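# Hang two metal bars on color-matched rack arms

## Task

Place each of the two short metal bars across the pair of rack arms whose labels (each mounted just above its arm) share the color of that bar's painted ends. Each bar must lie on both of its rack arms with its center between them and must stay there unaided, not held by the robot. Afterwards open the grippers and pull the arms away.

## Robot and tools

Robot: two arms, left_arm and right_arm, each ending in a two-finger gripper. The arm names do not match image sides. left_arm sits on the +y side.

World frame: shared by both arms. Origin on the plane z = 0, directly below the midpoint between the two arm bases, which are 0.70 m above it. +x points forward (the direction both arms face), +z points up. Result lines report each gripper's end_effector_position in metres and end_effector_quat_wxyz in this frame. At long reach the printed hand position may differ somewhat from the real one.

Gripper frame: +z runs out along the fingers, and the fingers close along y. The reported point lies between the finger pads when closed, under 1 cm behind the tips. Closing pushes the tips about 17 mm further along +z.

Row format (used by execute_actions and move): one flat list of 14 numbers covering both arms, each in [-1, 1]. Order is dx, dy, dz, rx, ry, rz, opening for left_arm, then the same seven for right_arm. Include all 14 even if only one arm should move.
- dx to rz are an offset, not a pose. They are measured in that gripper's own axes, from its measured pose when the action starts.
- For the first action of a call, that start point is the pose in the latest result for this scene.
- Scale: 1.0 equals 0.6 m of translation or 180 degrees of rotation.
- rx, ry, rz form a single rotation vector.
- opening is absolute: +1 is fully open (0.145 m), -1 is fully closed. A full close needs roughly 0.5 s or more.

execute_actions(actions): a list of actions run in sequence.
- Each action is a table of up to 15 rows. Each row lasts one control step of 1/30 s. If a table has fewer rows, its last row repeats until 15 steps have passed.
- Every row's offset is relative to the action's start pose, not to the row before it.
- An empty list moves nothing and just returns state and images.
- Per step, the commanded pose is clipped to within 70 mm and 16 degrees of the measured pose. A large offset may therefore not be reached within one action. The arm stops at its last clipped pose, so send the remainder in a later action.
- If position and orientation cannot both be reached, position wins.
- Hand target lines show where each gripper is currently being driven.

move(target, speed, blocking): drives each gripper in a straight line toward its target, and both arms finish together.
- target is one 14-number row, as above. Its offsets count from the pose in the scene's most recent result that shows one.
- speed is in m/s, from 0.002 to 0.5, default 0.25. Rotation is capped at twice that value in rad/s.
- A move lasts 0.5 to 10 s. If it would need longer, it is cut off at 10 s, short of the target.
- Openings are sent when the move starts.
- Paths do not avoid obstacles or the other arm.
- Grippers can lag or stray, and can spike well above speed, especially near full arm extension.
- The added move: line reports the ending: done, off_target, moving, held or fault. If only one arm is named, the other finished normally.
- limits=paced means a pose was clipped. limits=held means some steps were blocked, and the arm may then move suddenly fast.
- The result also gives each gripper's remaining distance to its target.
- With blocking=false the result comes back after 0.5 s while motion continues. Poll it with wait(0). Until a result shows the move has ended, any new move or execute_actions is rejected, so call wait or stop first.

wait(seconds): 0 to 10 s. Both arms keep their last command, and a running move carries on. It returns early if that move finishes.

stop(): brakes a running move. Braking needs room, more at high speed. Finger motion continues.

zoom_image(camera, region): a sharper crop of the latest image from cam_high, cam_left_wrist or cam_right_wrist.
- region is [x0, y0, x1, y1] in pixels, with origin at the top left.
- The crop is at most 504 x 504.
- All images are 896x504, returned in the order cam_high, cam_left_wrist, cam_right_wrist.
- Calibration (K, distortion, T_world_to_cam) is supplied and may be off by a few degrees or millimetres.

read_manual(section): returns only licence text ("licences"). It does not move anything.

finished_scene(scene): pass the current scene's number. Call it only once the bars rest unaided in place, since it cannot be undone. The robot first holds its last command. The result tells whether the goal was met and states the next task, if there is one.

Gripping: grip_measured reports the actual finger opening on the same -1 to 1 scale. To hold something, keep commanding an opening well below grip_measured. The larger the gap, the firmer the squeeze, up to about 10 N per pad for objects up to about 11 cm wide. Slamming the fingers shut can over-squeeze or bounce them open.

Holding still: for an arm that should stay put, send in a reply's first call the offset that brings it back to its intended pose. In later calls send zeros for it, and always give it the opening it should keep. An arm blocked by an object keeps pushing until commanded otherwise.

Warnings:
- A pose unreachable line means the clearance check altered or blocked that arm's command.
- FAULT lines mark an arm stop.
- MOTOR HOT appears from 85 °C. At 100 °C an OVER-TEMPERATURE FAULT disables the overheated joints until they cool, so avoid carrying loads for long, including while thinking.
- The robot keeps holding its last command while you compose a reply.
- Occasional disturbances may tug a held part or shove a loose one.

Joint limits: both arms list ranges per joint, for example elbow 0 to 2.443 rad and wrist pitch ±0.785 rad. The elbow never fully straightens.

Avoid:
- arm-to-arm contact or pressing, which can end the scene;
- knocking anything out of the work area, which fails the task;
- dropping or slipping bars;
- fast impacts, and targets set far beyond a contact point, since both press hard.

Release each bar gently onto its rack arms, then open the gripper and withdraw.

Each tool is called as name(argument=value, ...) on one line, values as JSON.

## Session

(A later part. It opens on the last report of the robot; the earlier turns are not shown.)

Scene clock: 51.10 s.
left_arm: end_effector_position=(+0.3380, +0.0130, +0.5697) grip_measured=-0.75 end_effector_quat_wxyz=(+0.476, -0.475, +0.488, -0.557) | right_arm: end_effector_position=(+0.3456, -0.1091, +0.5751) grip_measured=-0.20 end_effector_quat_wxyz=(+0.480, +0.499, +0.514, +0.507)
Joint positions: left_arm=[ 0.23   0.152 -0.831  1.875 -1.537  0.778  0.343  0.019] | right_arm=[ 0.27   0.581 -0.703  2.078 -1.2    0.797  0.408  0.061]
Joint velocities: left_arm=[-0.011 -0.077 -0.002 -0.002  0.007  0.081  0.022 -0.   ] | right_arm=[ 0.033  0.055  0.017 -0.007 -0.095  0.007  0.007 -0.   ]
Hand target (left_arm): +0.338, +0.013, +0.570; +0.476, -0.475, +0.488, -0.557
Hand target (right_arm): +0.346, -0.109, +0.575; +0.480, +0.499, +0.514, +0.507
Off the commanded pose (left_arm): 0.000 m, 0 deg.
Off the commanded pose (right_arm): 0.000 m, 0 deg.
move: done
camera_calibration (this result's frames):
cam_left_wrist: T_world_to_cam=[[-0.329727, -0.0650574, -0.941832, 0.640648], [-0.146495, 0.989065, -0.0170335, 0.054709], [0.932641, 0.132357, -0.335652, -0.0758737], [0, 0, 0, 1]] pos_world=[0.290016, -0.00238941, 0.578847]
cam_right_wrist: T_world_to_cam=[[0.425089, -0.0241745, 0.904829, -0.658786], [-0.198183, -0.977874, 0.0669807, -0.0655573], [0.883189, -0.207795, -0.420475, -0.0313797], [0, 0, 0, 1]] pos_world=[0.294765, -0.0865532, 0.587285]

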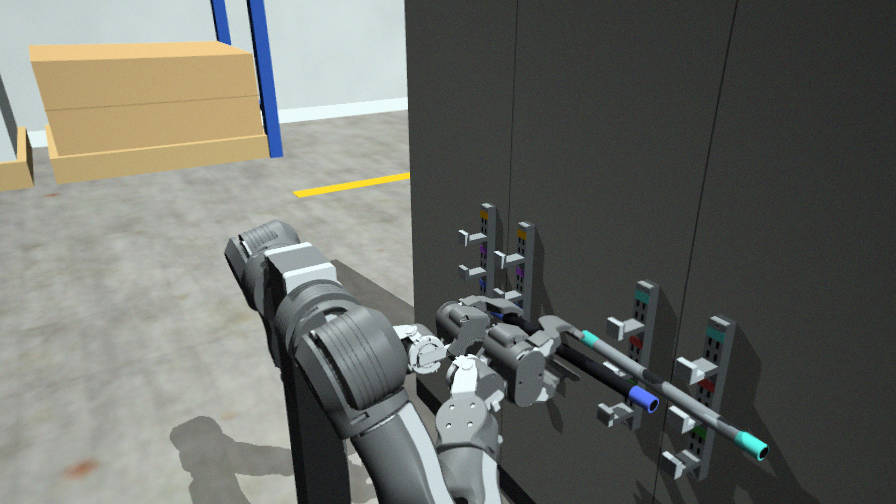

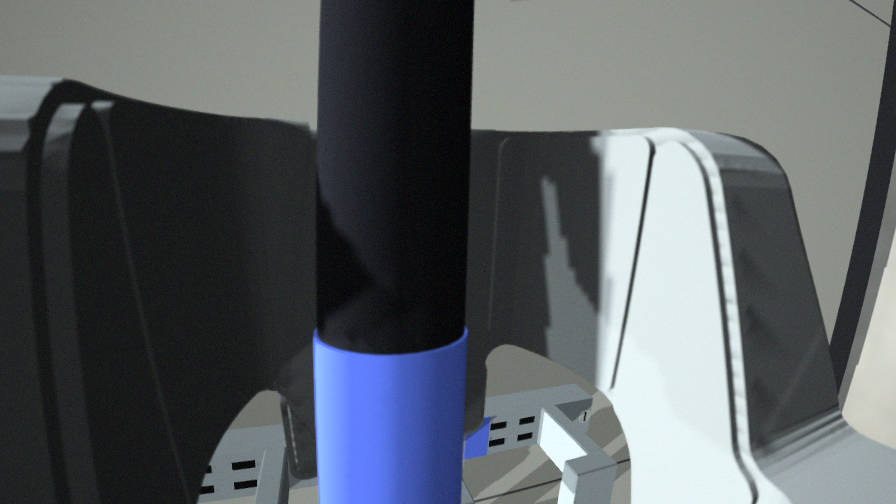

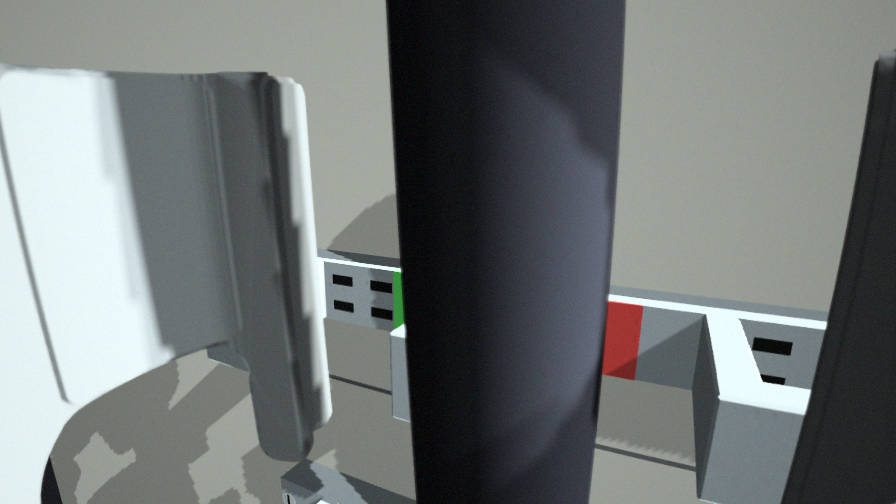

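move(target=[-0.4,0,0,0,0,0,-1, -0.17,0,0,0,0,0,-0.2], speed=0.15)

Scene clock: 53.43 s.
left_arm: end_effector_position=(+0.3600, +0.2515, +0.5504) grip_measured=-0.74 end_effector_quat_wxyz=(+0.473, -0.481, +0.492, -0.551) | right_arm: end_effector_position=(+0.3507, -0.2085, +0.5753) grip_measured=-0.20 end_effector_quat_wxyz=(+0.480, +0.497, +0.516, +0.506)
Joint positions: left_arm=[-0.095  0.726 -0.038  1.776 -0.793  0.075 -0.024  0.019] | right_arm=[-0.005  0.832 -0.239  2.031 -0.819  0.447  0.177  0.061]
Joint velocities: left_arm=[-0.033  0.011 -0.017 -0.002 -0.066 -0.007 -0.007  0.002] | right_arm=[-0.011 -0.011 -0.002 -0.007 -0.037 -0.007 -0.007 -0.   ]
Hand target (left_arm): +0.360, +0.252, +0.554; +0.475, -0.478, +0.487, -0.556
Hand target (right_arm): +0.351, -0.209, +0.576; +0.481, +0.496, +0.515, +0.508
Off the commanded pose (left_arm): 0.004 m, 1 deg.
Off the commanded pose (right_arm): 0.003 m, 0 deg.
move: off_target (left_arm)
camera_calibration (this result's frames):
cam_left_wrist: T_world_to_cam=[[-0.346709, -0.0648954, -0.935725, 0.64793], [-0.151623, 0.988361, -0.0123657, -0.178847], [0.925637, 0.13759, -0.352514, -0.123993], [0, 0, 0, 1]] pos_world=[0.312299, 0.235874, 0.560363]
cam_right_wrist: T_world_to_cam=[[0.426543, -0.0178544, 0.904291, -0.662456], [-0.19572, -0.977938, 0.0730102, -0.1661], [0.883037, -0.20813, -0.420627, -0.0563796], [0, 0, 0, 1]] pos_world=[0.299842, -0.185998, 0.587465]

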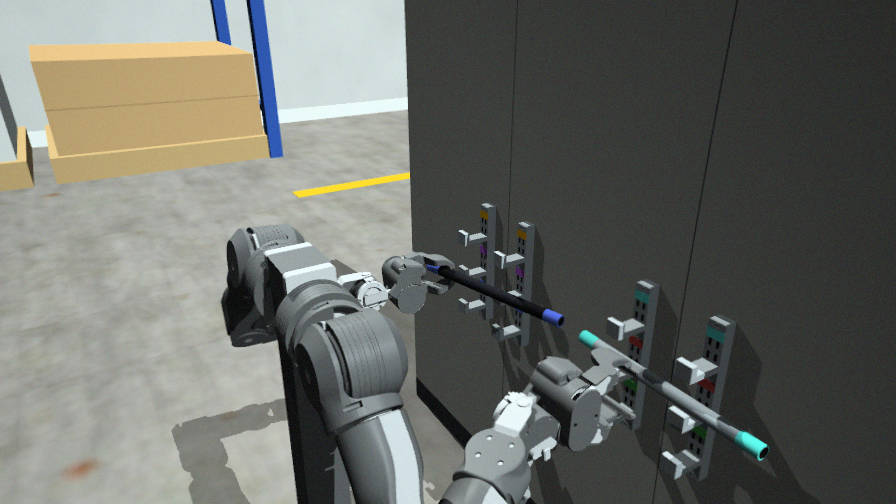

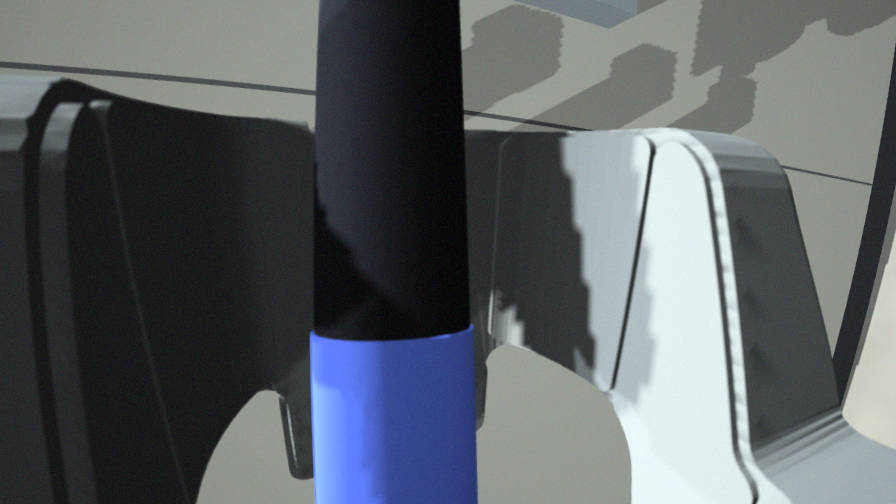

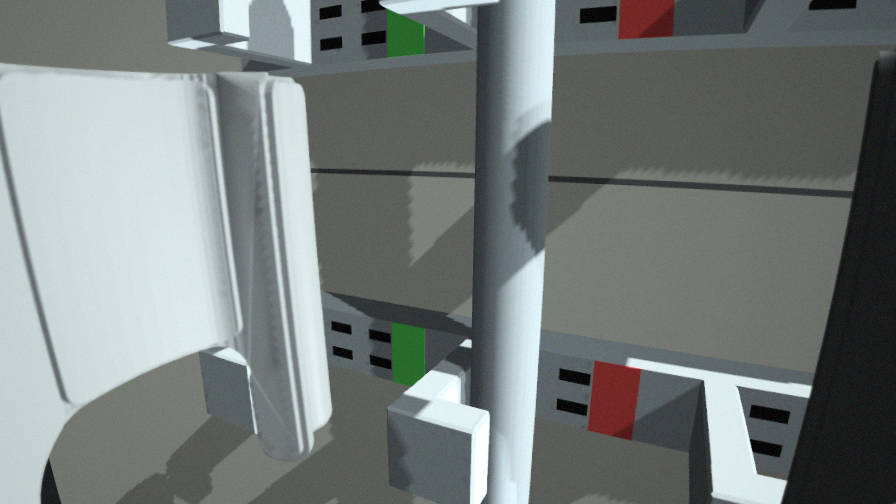

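move(target=[-0.092,0.071,-0.037,0,0.03,0.028,-1, 0,0,0,0,0,0,-0.2], speed=0.1)

Scene clock: 56.30 s.
left_arm: end_effector_position=(+0.3445, +0.3061, +0.4980) grip_measured=-0.74 end_effector_quat_wxyz=(+0.471, -0.437, +0.541, -0.544) | right_arm: end_effector_position=(+0.3507, -0.2085, +0.5753) grip_measured=-0.20 end_effector_quat_wxyz=(+0.480, +0.497, +0.516, +0.506)
Joint positions: left_arm=[-0.159  0.802  0.001  1.43  -0.854 -0.262 -0.309  0.019] | right_arm=[-0.005  0.832 -0.239  2.031 -0.819  0.447  0.177  0.061]
Joint velocities: left_arm=[ 0.033 -0.033 -0.017 -0.002  0.022  0.022  0.022 -0.   ] | right_arm=[ 0.011 -0.033 -0.002 -0.017  0.051 -0.022 -0.037 -0.   ]
Hand target (left_arm): +0.345, +0.306, +0.504; +0.475, -0.432, +0.534, -0.551
Hand target (right_arm): +0.351, -0.209, +0.575; +0.480, +0.497, +0.516, +0.506
Off the commanded pose (left_arm): 0.005 m, 1 deg.
Off the commanded pose (right_arm): 0.000 m, 0 deg.
move: off_target (left_arm)
camera_calibration (this result's frames):
cam_left_wrist: T_world_to_cam=[[-0.353468, 0.0584462, -0.933619, 0.560565], [-0.065993, 0.994002, 0.0872112, -0.316577], [0.933116, 0.0924387, -0.347491, -0.126883], [0, 0, 0, 1]] pos_world=[0.295646, 0.293644, 0.506872]
cam_right_wrist: T_world_to_cam=[[0.426543, -0.0178544, 0.904291, -0.662456], [-0.19572, -0.977938, 0.0730102, -0.1661], [0.883037, -0.20813, -0.420627, -0.0563796], [0, 0, 0, 1]] pos_world=[0.299842, -0.185998, 0.587465]

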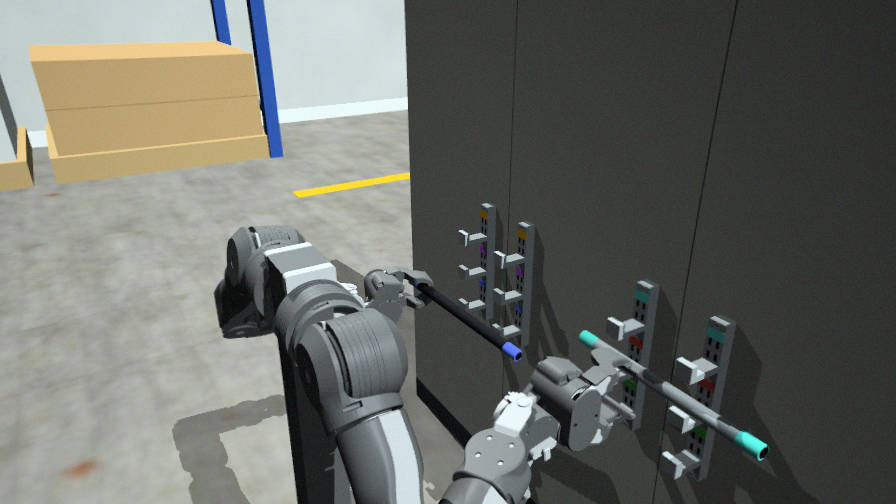

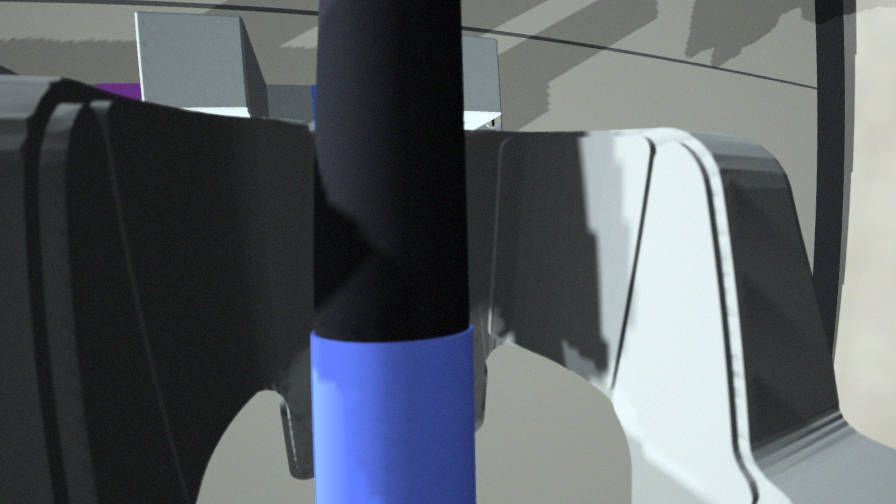

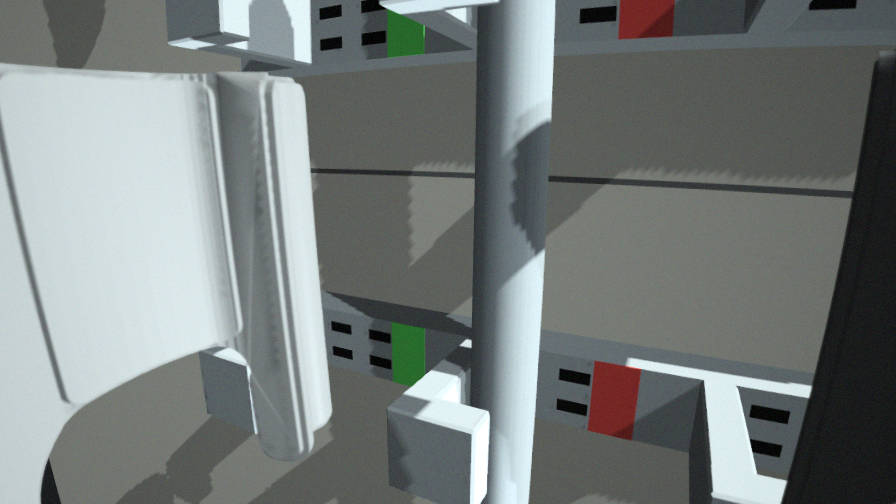

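move(target=[-0.005,-0.012,0.05,0,0,-0.005,-1, 0,0,0,0,0,0,-0.2], speed=0.06)

zoom_image(camera="cam_high", region=[400,200,580,380])

Scene clock: 58.60 s.
left_arm: end_effector_position=(+0.3742, +0.3046, +0.5071) grip_measured=-0.74 end_effector_quat_wxyz=(+0.469, -0.440, +0.539, -0.544) | right_arm: end_effector_position=(+0.3507, -0.2085, +0.5753) grip_measured=-0.20 end_effector_quat_wxyz=(+0.480, +0.497, +0.516, +0.506)
Joint positions: left_arm=[ 0.014  0.777 -0.061  1.352 -0.858 -0.276 -0.232  0.019] | right_arm=[-0.005  0.832 -0.239  2.031 -0.819  0.447  0.177  0.061]
Joint velocities: left_arm=[-0.055  0.033 -0.037  0.002  0.051 -0.051  0.066 -0.001] | right_arm=[-0.011  0.077 -0.007 -0.002  0.022 -0.037  0.022 -0.   ]
Hand target (left_arm): +0.374, +0.304, +0.507; +0.467, -0.440, +0.538, -0.547
Hand target (right_arm): +0.351, -0.209, +0.575; +0.480, +0.497, +0.516, +0.506
Off the commanded pose (left_arm): 0.001 m, 1 deg.
Off the commanded pose (right_arm): 0.000 m, 0 deg.
move: done
camera_calibration (this result's frames):
cam_left_wrist: T_world_to_cam=[[-0.356099, 0.0510776, -0.933051, 0.582583], [-0.068113, 0.99443, 0.0804329, -0.309796], [0.931962, 0.092195, -0.350637, -0.149207], [0, 0, 0, 1]] pos_world=[0.325411, 0.29207, 0.516181]
cam_right_wrist: T_world_to_cam=[[0.426543, -0.0178544, 0.904291, -0.662456], [-0.19572, -0.977938, 0.0730102, -0.1661], [0.883037, -0.20813, -0.420627, -0.0563796], [0, 0, 0, 1]] pos_world=[0.299842, -0.185998, 0.587465]

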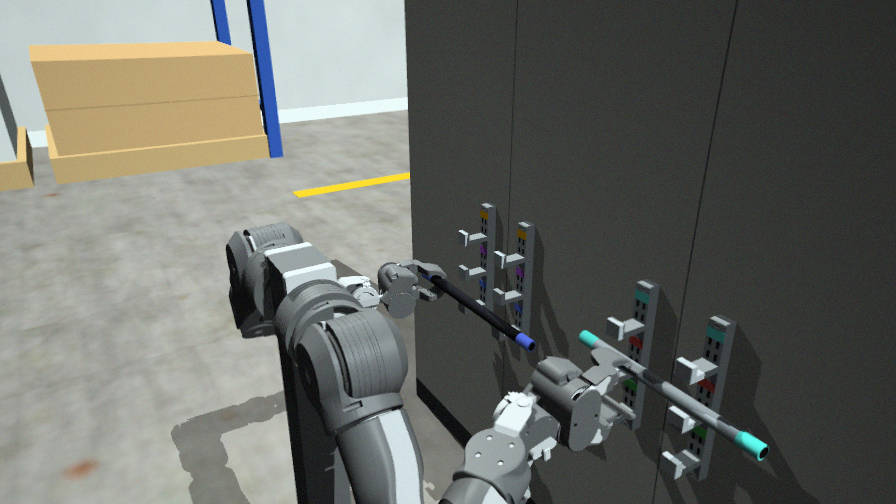

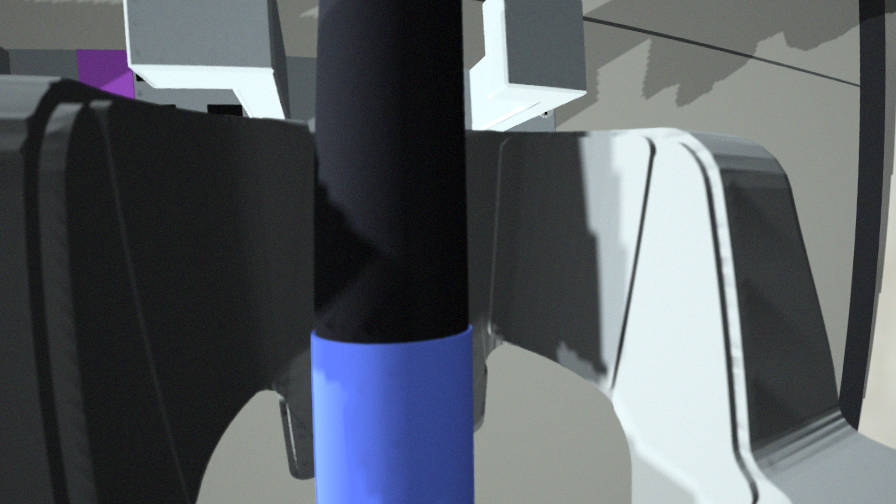

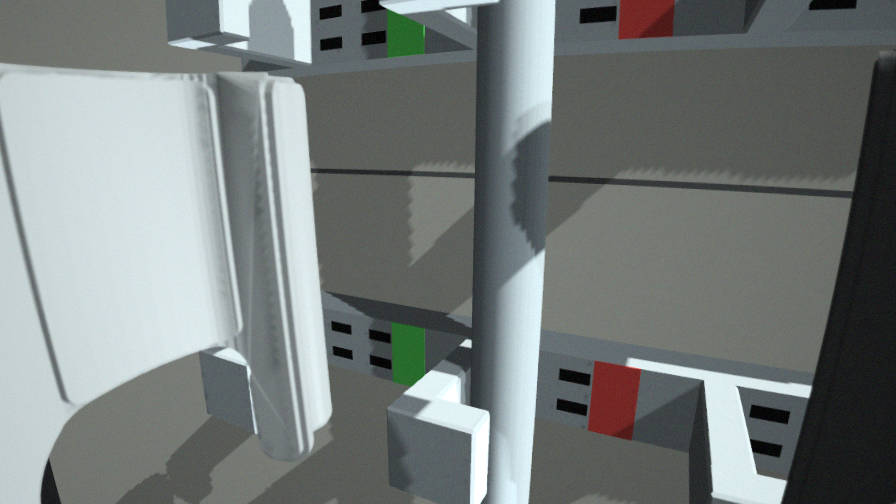

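Region (400, 200, 580, 380) of cam_high's 896x504 image, scaled by 2.800, with more detail than that image has.

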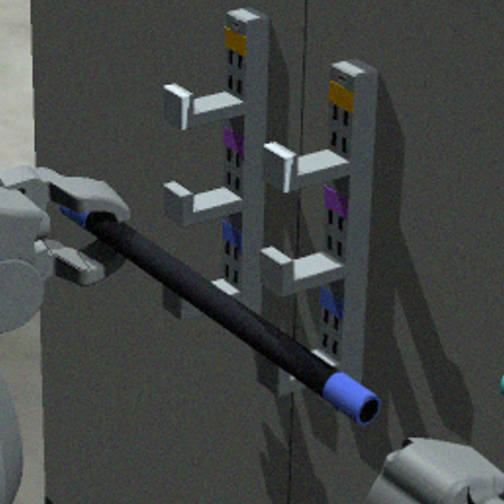

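move(target=[-0.0155,0.0103,0.088,0,0,0,-1, 0,0,0,0,0,0,-0.2], speed=0.04)

zoom_image(camera="cam_high", region=[400,200,580,380])

Scene clock: 61.73 s.
left_arm: end_effector_position=(+0.4278, +0.3052, +0.5014) grip_measured=-0.74 end_effector_quat_wxyz=(+0.469, -0.440, +0.545, -0.538) | right_arm: end_effector_position=(+0.3507, -0.2085, +0.5753) grip_measured=-0.20 end_effector_quat_wxyz=(+0.480, +0.497, +0.516, +0.506)
Joint positions: left_arm=[ 0.345  0.671 -0.178  1.041 -0.977 -0.36  -0.221  0.019] | right_arm=[-0.005  0.832 -0.239  2.031 -0.819  0.447  0.177  0.061]
Joint velocities: left_arm=[-0.055 -0.033 -0.007  0.007  0.051  0.007  0.051 -0.   ] | right_arm=[-0.033 -0.055 -0.002  0.007 -0.081 -0.022 -0.037  0.   ]
Hand target (left_arm): +0.428, +0.306, +0.504; +0.471, -0.438, +0.539, -0.544
Hand target (right_arm): +0.351, -0.209, +0.575; +0.480, +0.497, +0.516, +0.506
Off the commanded pose (left_arm): 0.002 m, 1 deg.
Off the commanded pose (right_arm): 0.000 m, 0 deg.
move: done
camera_calibration (this result's frames):
cam_left_wrist: T_world_to_cam=[[-0.366666, 0.0633465, -0.928193, 0.594695], [-0.0668768, 0.993304, 0.0942086, -0.31341], [0.927946, 0.0966177, -0.359975, -0.196182], [0, 0, 0, 1]] pos_world=[0.379141, 0.292594, 0.510898]
cam_right_wrist: T_world_to_cam=[[0.426543, -0.0178544, 0.904291, -0.662456], [-0.19572, -0.977938, 0.0730102, -0.1661], [0.883037, -0.20813, -0.420627, -0.0563796], [0, 0, 0, 1]] pos_world=[0.299842, -0.185998, 0.587465]

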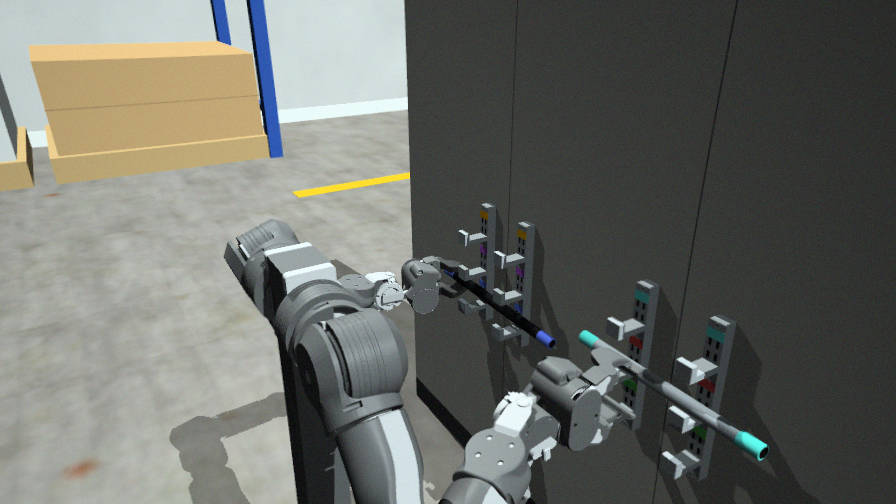

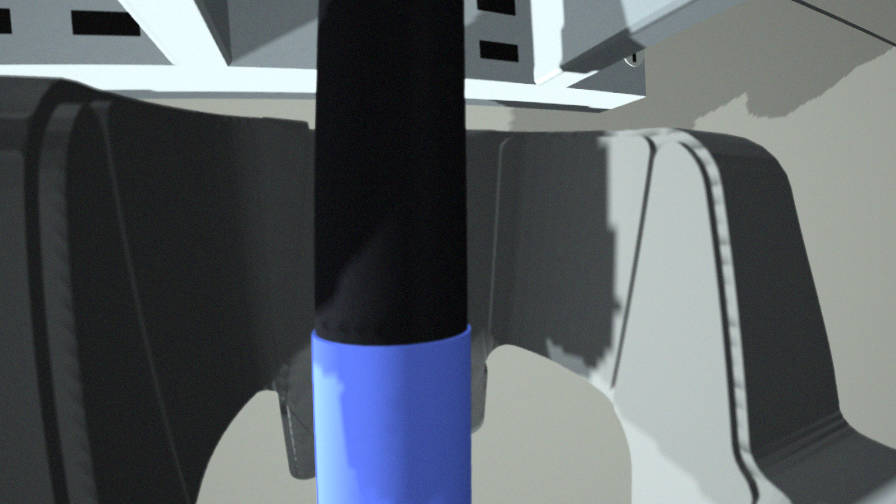

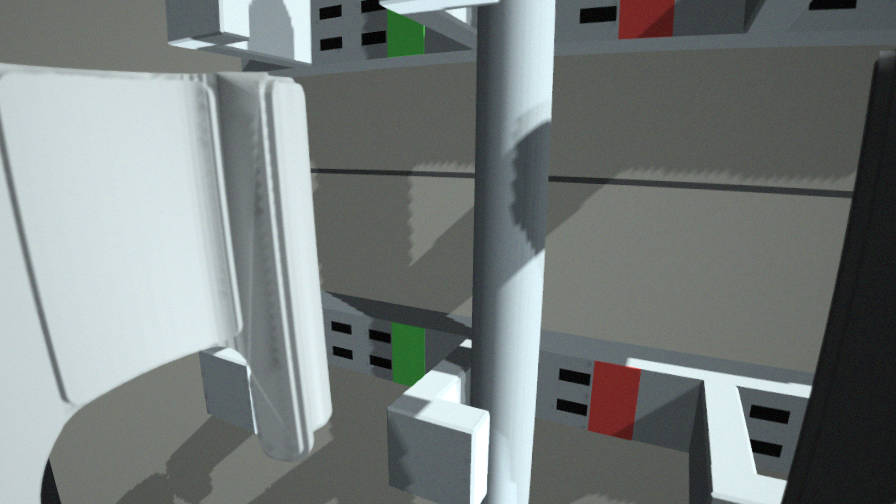

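Region (400, 200, 580, 380) of cam_high's 896x504 image, scaled by 2.800, with more detail than that image has.

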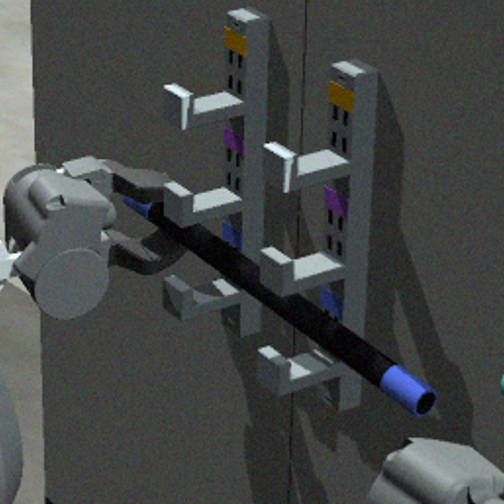

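move(target=[0,0.044,0.008,0,0,0,-1, 0,0,0,0,0,0,-0.2], speed=0.03)

zoom_image(camera="cam_high", region=[400,200,580,380])

Scene clock: 63.30 s.
left_arm: end_effector_position=(+0.4332, +0.3070, +0.4759) grip_measured=-0.74 end_effector_quat_wxyz=(+0.470, -0.442, +0.543, -0.538) | right_arm: end_effector_position=(+0.3507, -0.2085, +0.5753) grip_measured=-0.20 end_effector_quat_wxyz=(+0.480, +0.497, +0.516, +0.506)
Joint positions: left_arm=[ 0.407  0.609 -0.202  0.859 -1.067 -0.403 -0.342  0.019] | right_arm=[-0.005  0.832 -0.239  2.031 -0.819  0.447  0.177  0.061]
Joint velocities: left_arm=[ 0.077  0.055  0.007 -0.012  0.051 -0.066 -0.051 -0.   ] | right_arm=[-0.077 -0.011  0.007 -0.012 -0.022 -0.022  0.022  0.   ]
Hand target (left_arm): +0.434, +0.306, +0.476; +0.470, -0.439, +0.545, -0.538
Hand target (right_arm): +0.351, -0.209, +0.575; +0.480, +0.497, +0.516, +0.506
Off the commanded pose (left_arm): 0.002 m, 0 deg.
Off the commanded pose (right_arm): 0.000 m, 0 deg.
move: done
camera_calibration (this result's frames):
cam_left_wrist: T_world_to_cam=[[-0.366421, 0.0578622, -0.928648, 0.574626], [-0.0722886, 0.993277, 0.0904123, -0.308243], [0.927637, 0.10026, -0.359775, -0.211559], [0, 0, 0, 1]] pos_world=[0.384522, 0.294133, 0.48538]
cam_right_wrist: T_world_to_cam=[[0.426543, -0.0178544, 0.904291, -0.662456], [-0.19572, -0.977938, 0.0730102, -0.1661], [0.883037, -0.20813, -0.420627, -0.0563796], [0, 0, 0, 1]] pos_world=[0.299842, -0.185998, 0.587465]

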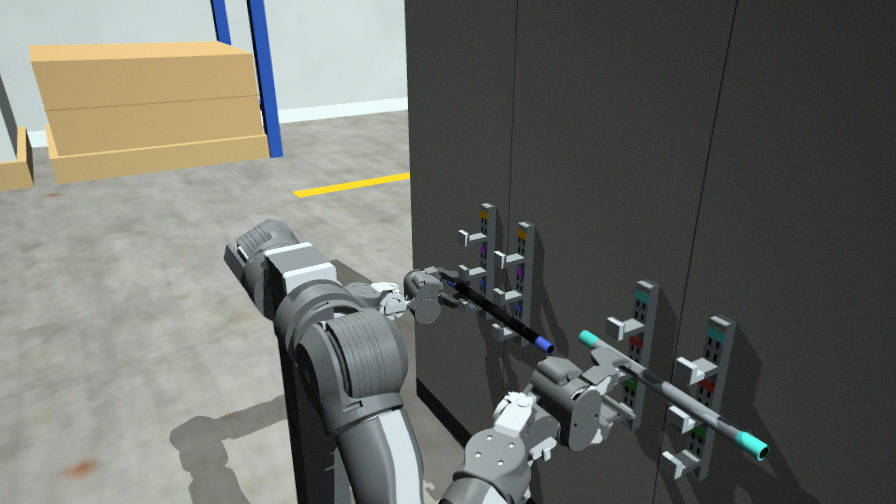

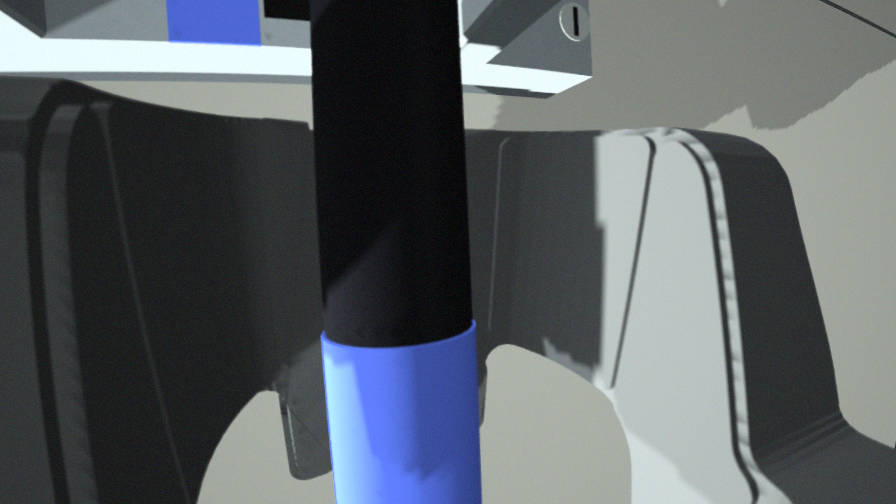

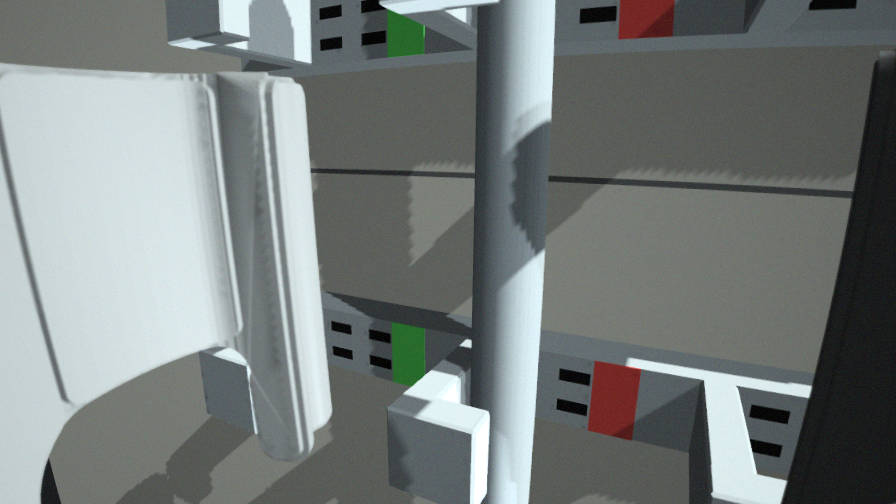

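Region (400, 200, 580, 380) of cam_high's 896x504 image, scaled by 2.800, with more detail than that image has.

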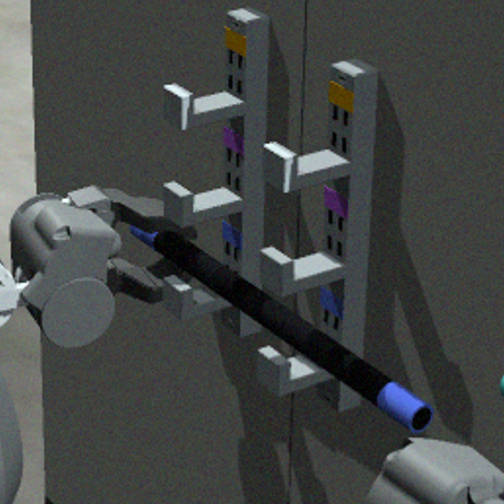

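move(target=[0,0.02,0.004,0,0,0,-1, 0,0,0,0,0,0,-0.2], speed=0.03)

zoom_image(camera="cam_high", region=[400,200,580,380])

Scene clock: 64.40 s.
left_arm: end_effector_position=(+0.4361, +0.3080, +0.4684) grip_measured=-0.75 end_effector_quat_wxyz=(+0.472, -0.441, +0.535, -0.544) | right_arm: end_effector_position=(+0.3507, -0.2085, +0.5753) grip_measured=-0.20 end_effector_quat_wxyz=(+0.480, +0.497, +0.516, +0.506)
Joint positions: left_arm=[ 0.45   0.593 -0.244  0.763 -1.076 -0.415 -0.421  0.019] | right_arm=[-0.005  0.832 -0.239  2.031 -0.819  0.447  0.177  0.061]
Joint velocities: left_arm=[ 0.011  0.033 -0.027 -0.007 -0.051  0.022  0.022 -0.   ] | right_arm=[-0.033 -0.011 -0.007 -0.002 -0.022 -0.095 -0.051  0.   ]
Hand target (left_arm): +0.436, +0.307, +0.464; +0.470, -0.442, +0.543, -0.538
Hand target (right_arm): +0.351, -0.209, +0.575; +0.480, +0.497, +0.516, +0.506
Off the commanded pose (left_arm): 0.005 m, 1 deg.
Off the commanded pose (right_arm): 0.000 m, 0 deg.
move: off_target (left_arm)
camera_calibration (this result's frames):
cam_left_wrist: T_world_to_cam=[[-0.351471, 0.0456141, -0.935087, 0.568957], [-0.076031, 0.994122, 0.0770717, -0.300738], [0.933106, 0.0981841, -0.345937, -0.225341], [0, 0, 0, 1]] pos_world=[0.387374, 0.295143, 0.477249]
cam_right_wrist: T_world_to_cam=[[0.426543, -0.0178544, 0.904291, -0.662456], [-0.19572, -0.977938, 0.0730102, -0.1661], [0.883037, -0.20813, -0.420627, -0.0563796], [0, 0, 0, 1]] pos_world=[0.299842, -0.185998, 0.587465]

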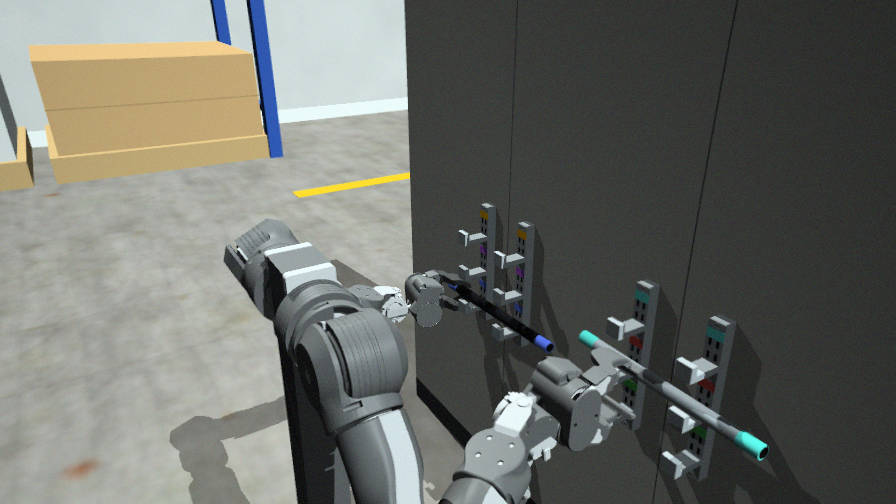

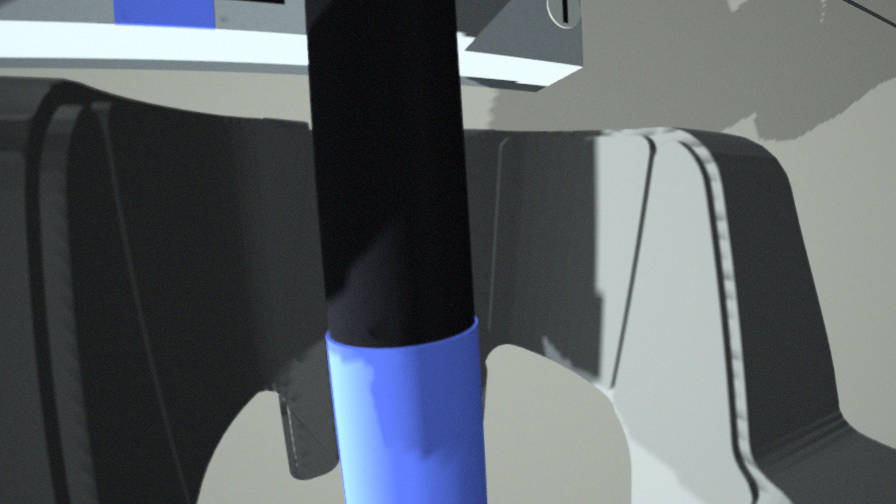

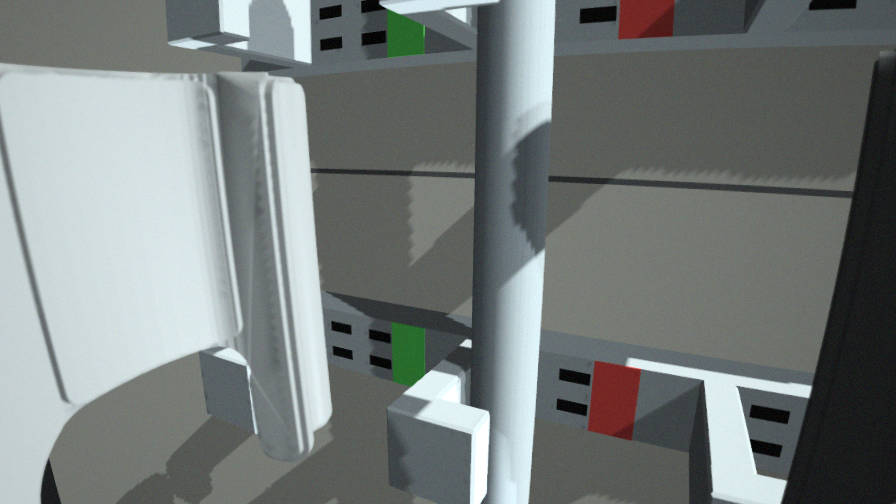

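Region (400, 200, 580, 380) of cam_high's 896x504 image, scaled by 2.800, with more detail than that image has.

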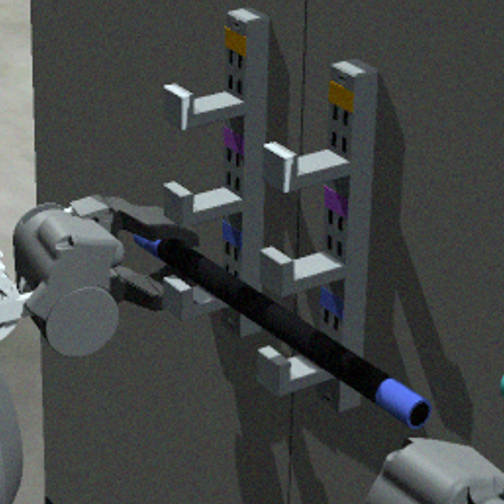

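execute_actions(actions=[[[0,-0.004,0,0,0,0,-0.8,0,0,0,0,0,0,-0.2],[0,-0.004,0,0,0,0,-0.72,0,0,0,0,0,0,-0.2],[0,-0.004,0,0,0,0,-0.66,0,0,0,0,0,0,-0.2],[0,-0.004,0,0,0,0,-0.6,0,0,0,0,0,0,-0.2],[0,-0.004,0,0,0,0,-0.55,0,0,0,0,0,0,-0.2],[0,-0.004,0,0,0,0,-0.5,0,0,0,0,0,0,-0.2],[0,-0.004,0,0,0,0,-0.45,0,0,0,0,0,0,-0.2],[0,-0.004,0,0,0,0,-0.4,0,0,0,0,0,0,-0.2],[0,-0.004,0,0,0,0,-0.3,0,0,0,0,0,0,-0.2]],[[0,0,0,0,0,0,-0.3,0,0,0,0,0,0,-0.2]]])

zoom_image(camera="cam_high", region=[400,200,580,380])

Scene clock: 66.27 s.
left_arm: end_effector_position=(+0.4360, +0.3064, +0.4702) grip_measured=-0.30 end_effector_quat_wxyz=(+0.471, -0.440, +0.535, -0.546) | right_arm: end_effector_position=(+0.3507, -0.2085, +0.5753) grip_measured=-0.20 end_effector_quat_wxyz=(+0.480, +0.497, +0.516, +0.506)
Joint positions: left_arm=[ 0.445  0.595 -0.242  0.778 -1.07  -0.415 -0.413  0.053] | right_arm=[-0.005  0.832 -0.239  2.031 -0.819  0.447  0.177  0.061]
Joint velocities: left_arm=[-0.099 -0.011  0.002 -0.002  0.037  0.081  0.051 -0.   ] | right_arm=[ 0.033 -0.033  0.012 -0.002  0.007 -0.007 -0.022  0.   ]
Hand target (left_arm): +0.436, +0.306, +0.470; +0.471, -0.440, +0.535, -0.546
Hand target (right_arm): +0.351, -0.209, +0.575; +0.480, +0.497, +0.516, +0.506
Off the commanded pose (left_arm): 0.000 m, 0 deg.
Off the commanded pose (right_arm): 0.000 m, 0 deg.
camera_calibration (this result's frames):
cam_left_wrist: T_world_to_cam=[[-0.349759, 0.0456277, -0.935728, 0.570263], [-0.0713899, 0.994611, 0.0751833, -0.300562], [0.934116, 0.0930975, -0.344617, -0.223956], [0, 0, 0, 1]] pos_world=[0.387199, 0.293772, 0.479029]
cam_right_wrist: T_world_to_cam=[[0.426543, -0.0178544, 0.904291, -0.662456], [-0.19572, -0.977938, 0.0730102, -0.1661], [0.883037, -0.20813, -0.420627, -0.0563796], [0, 0, 0, 1]] pos_world=[0.299842, -0.185998, 0.587465]

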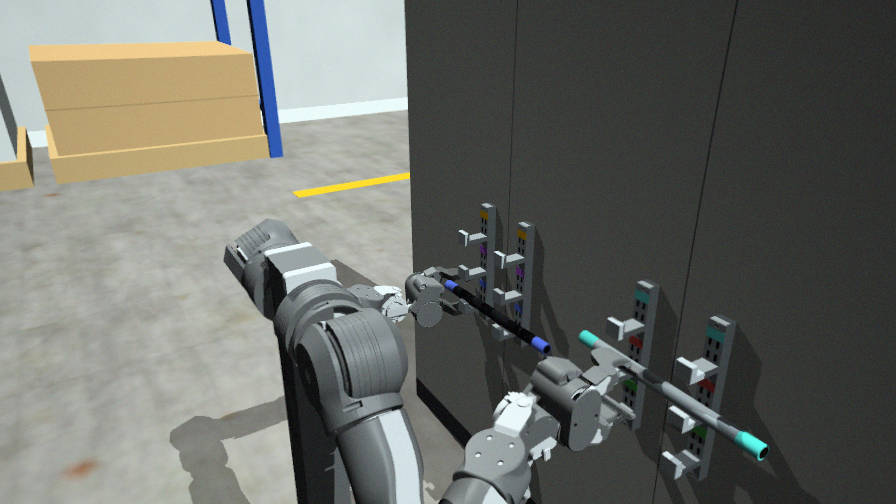

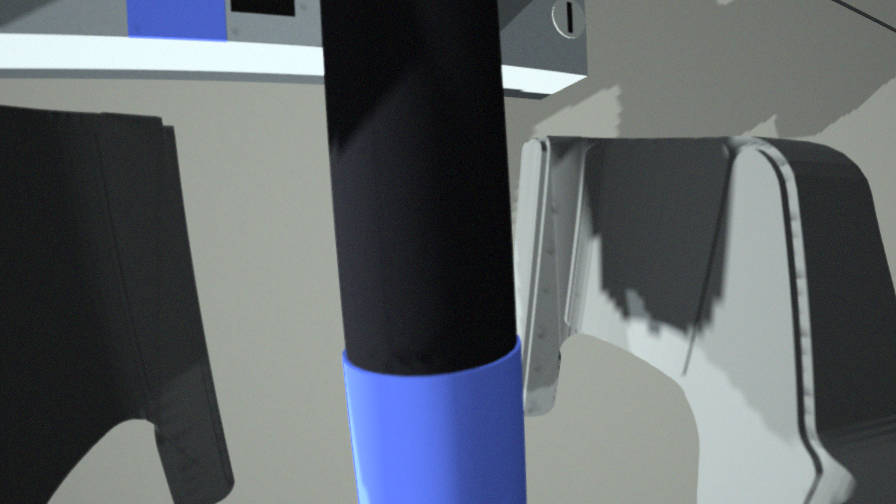

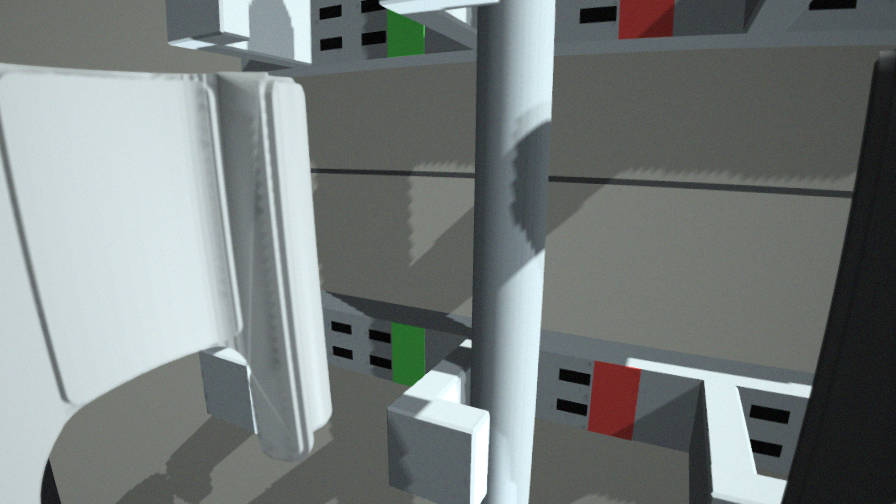

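Region (400, 200, 580, 380) of cam_high's 896x504 image, scaled by 2.800, with more detail than that image has.

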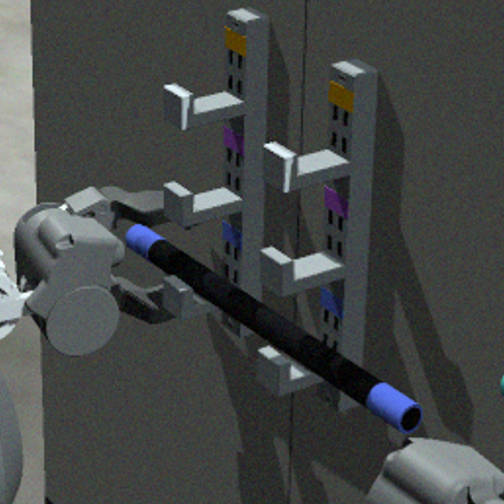

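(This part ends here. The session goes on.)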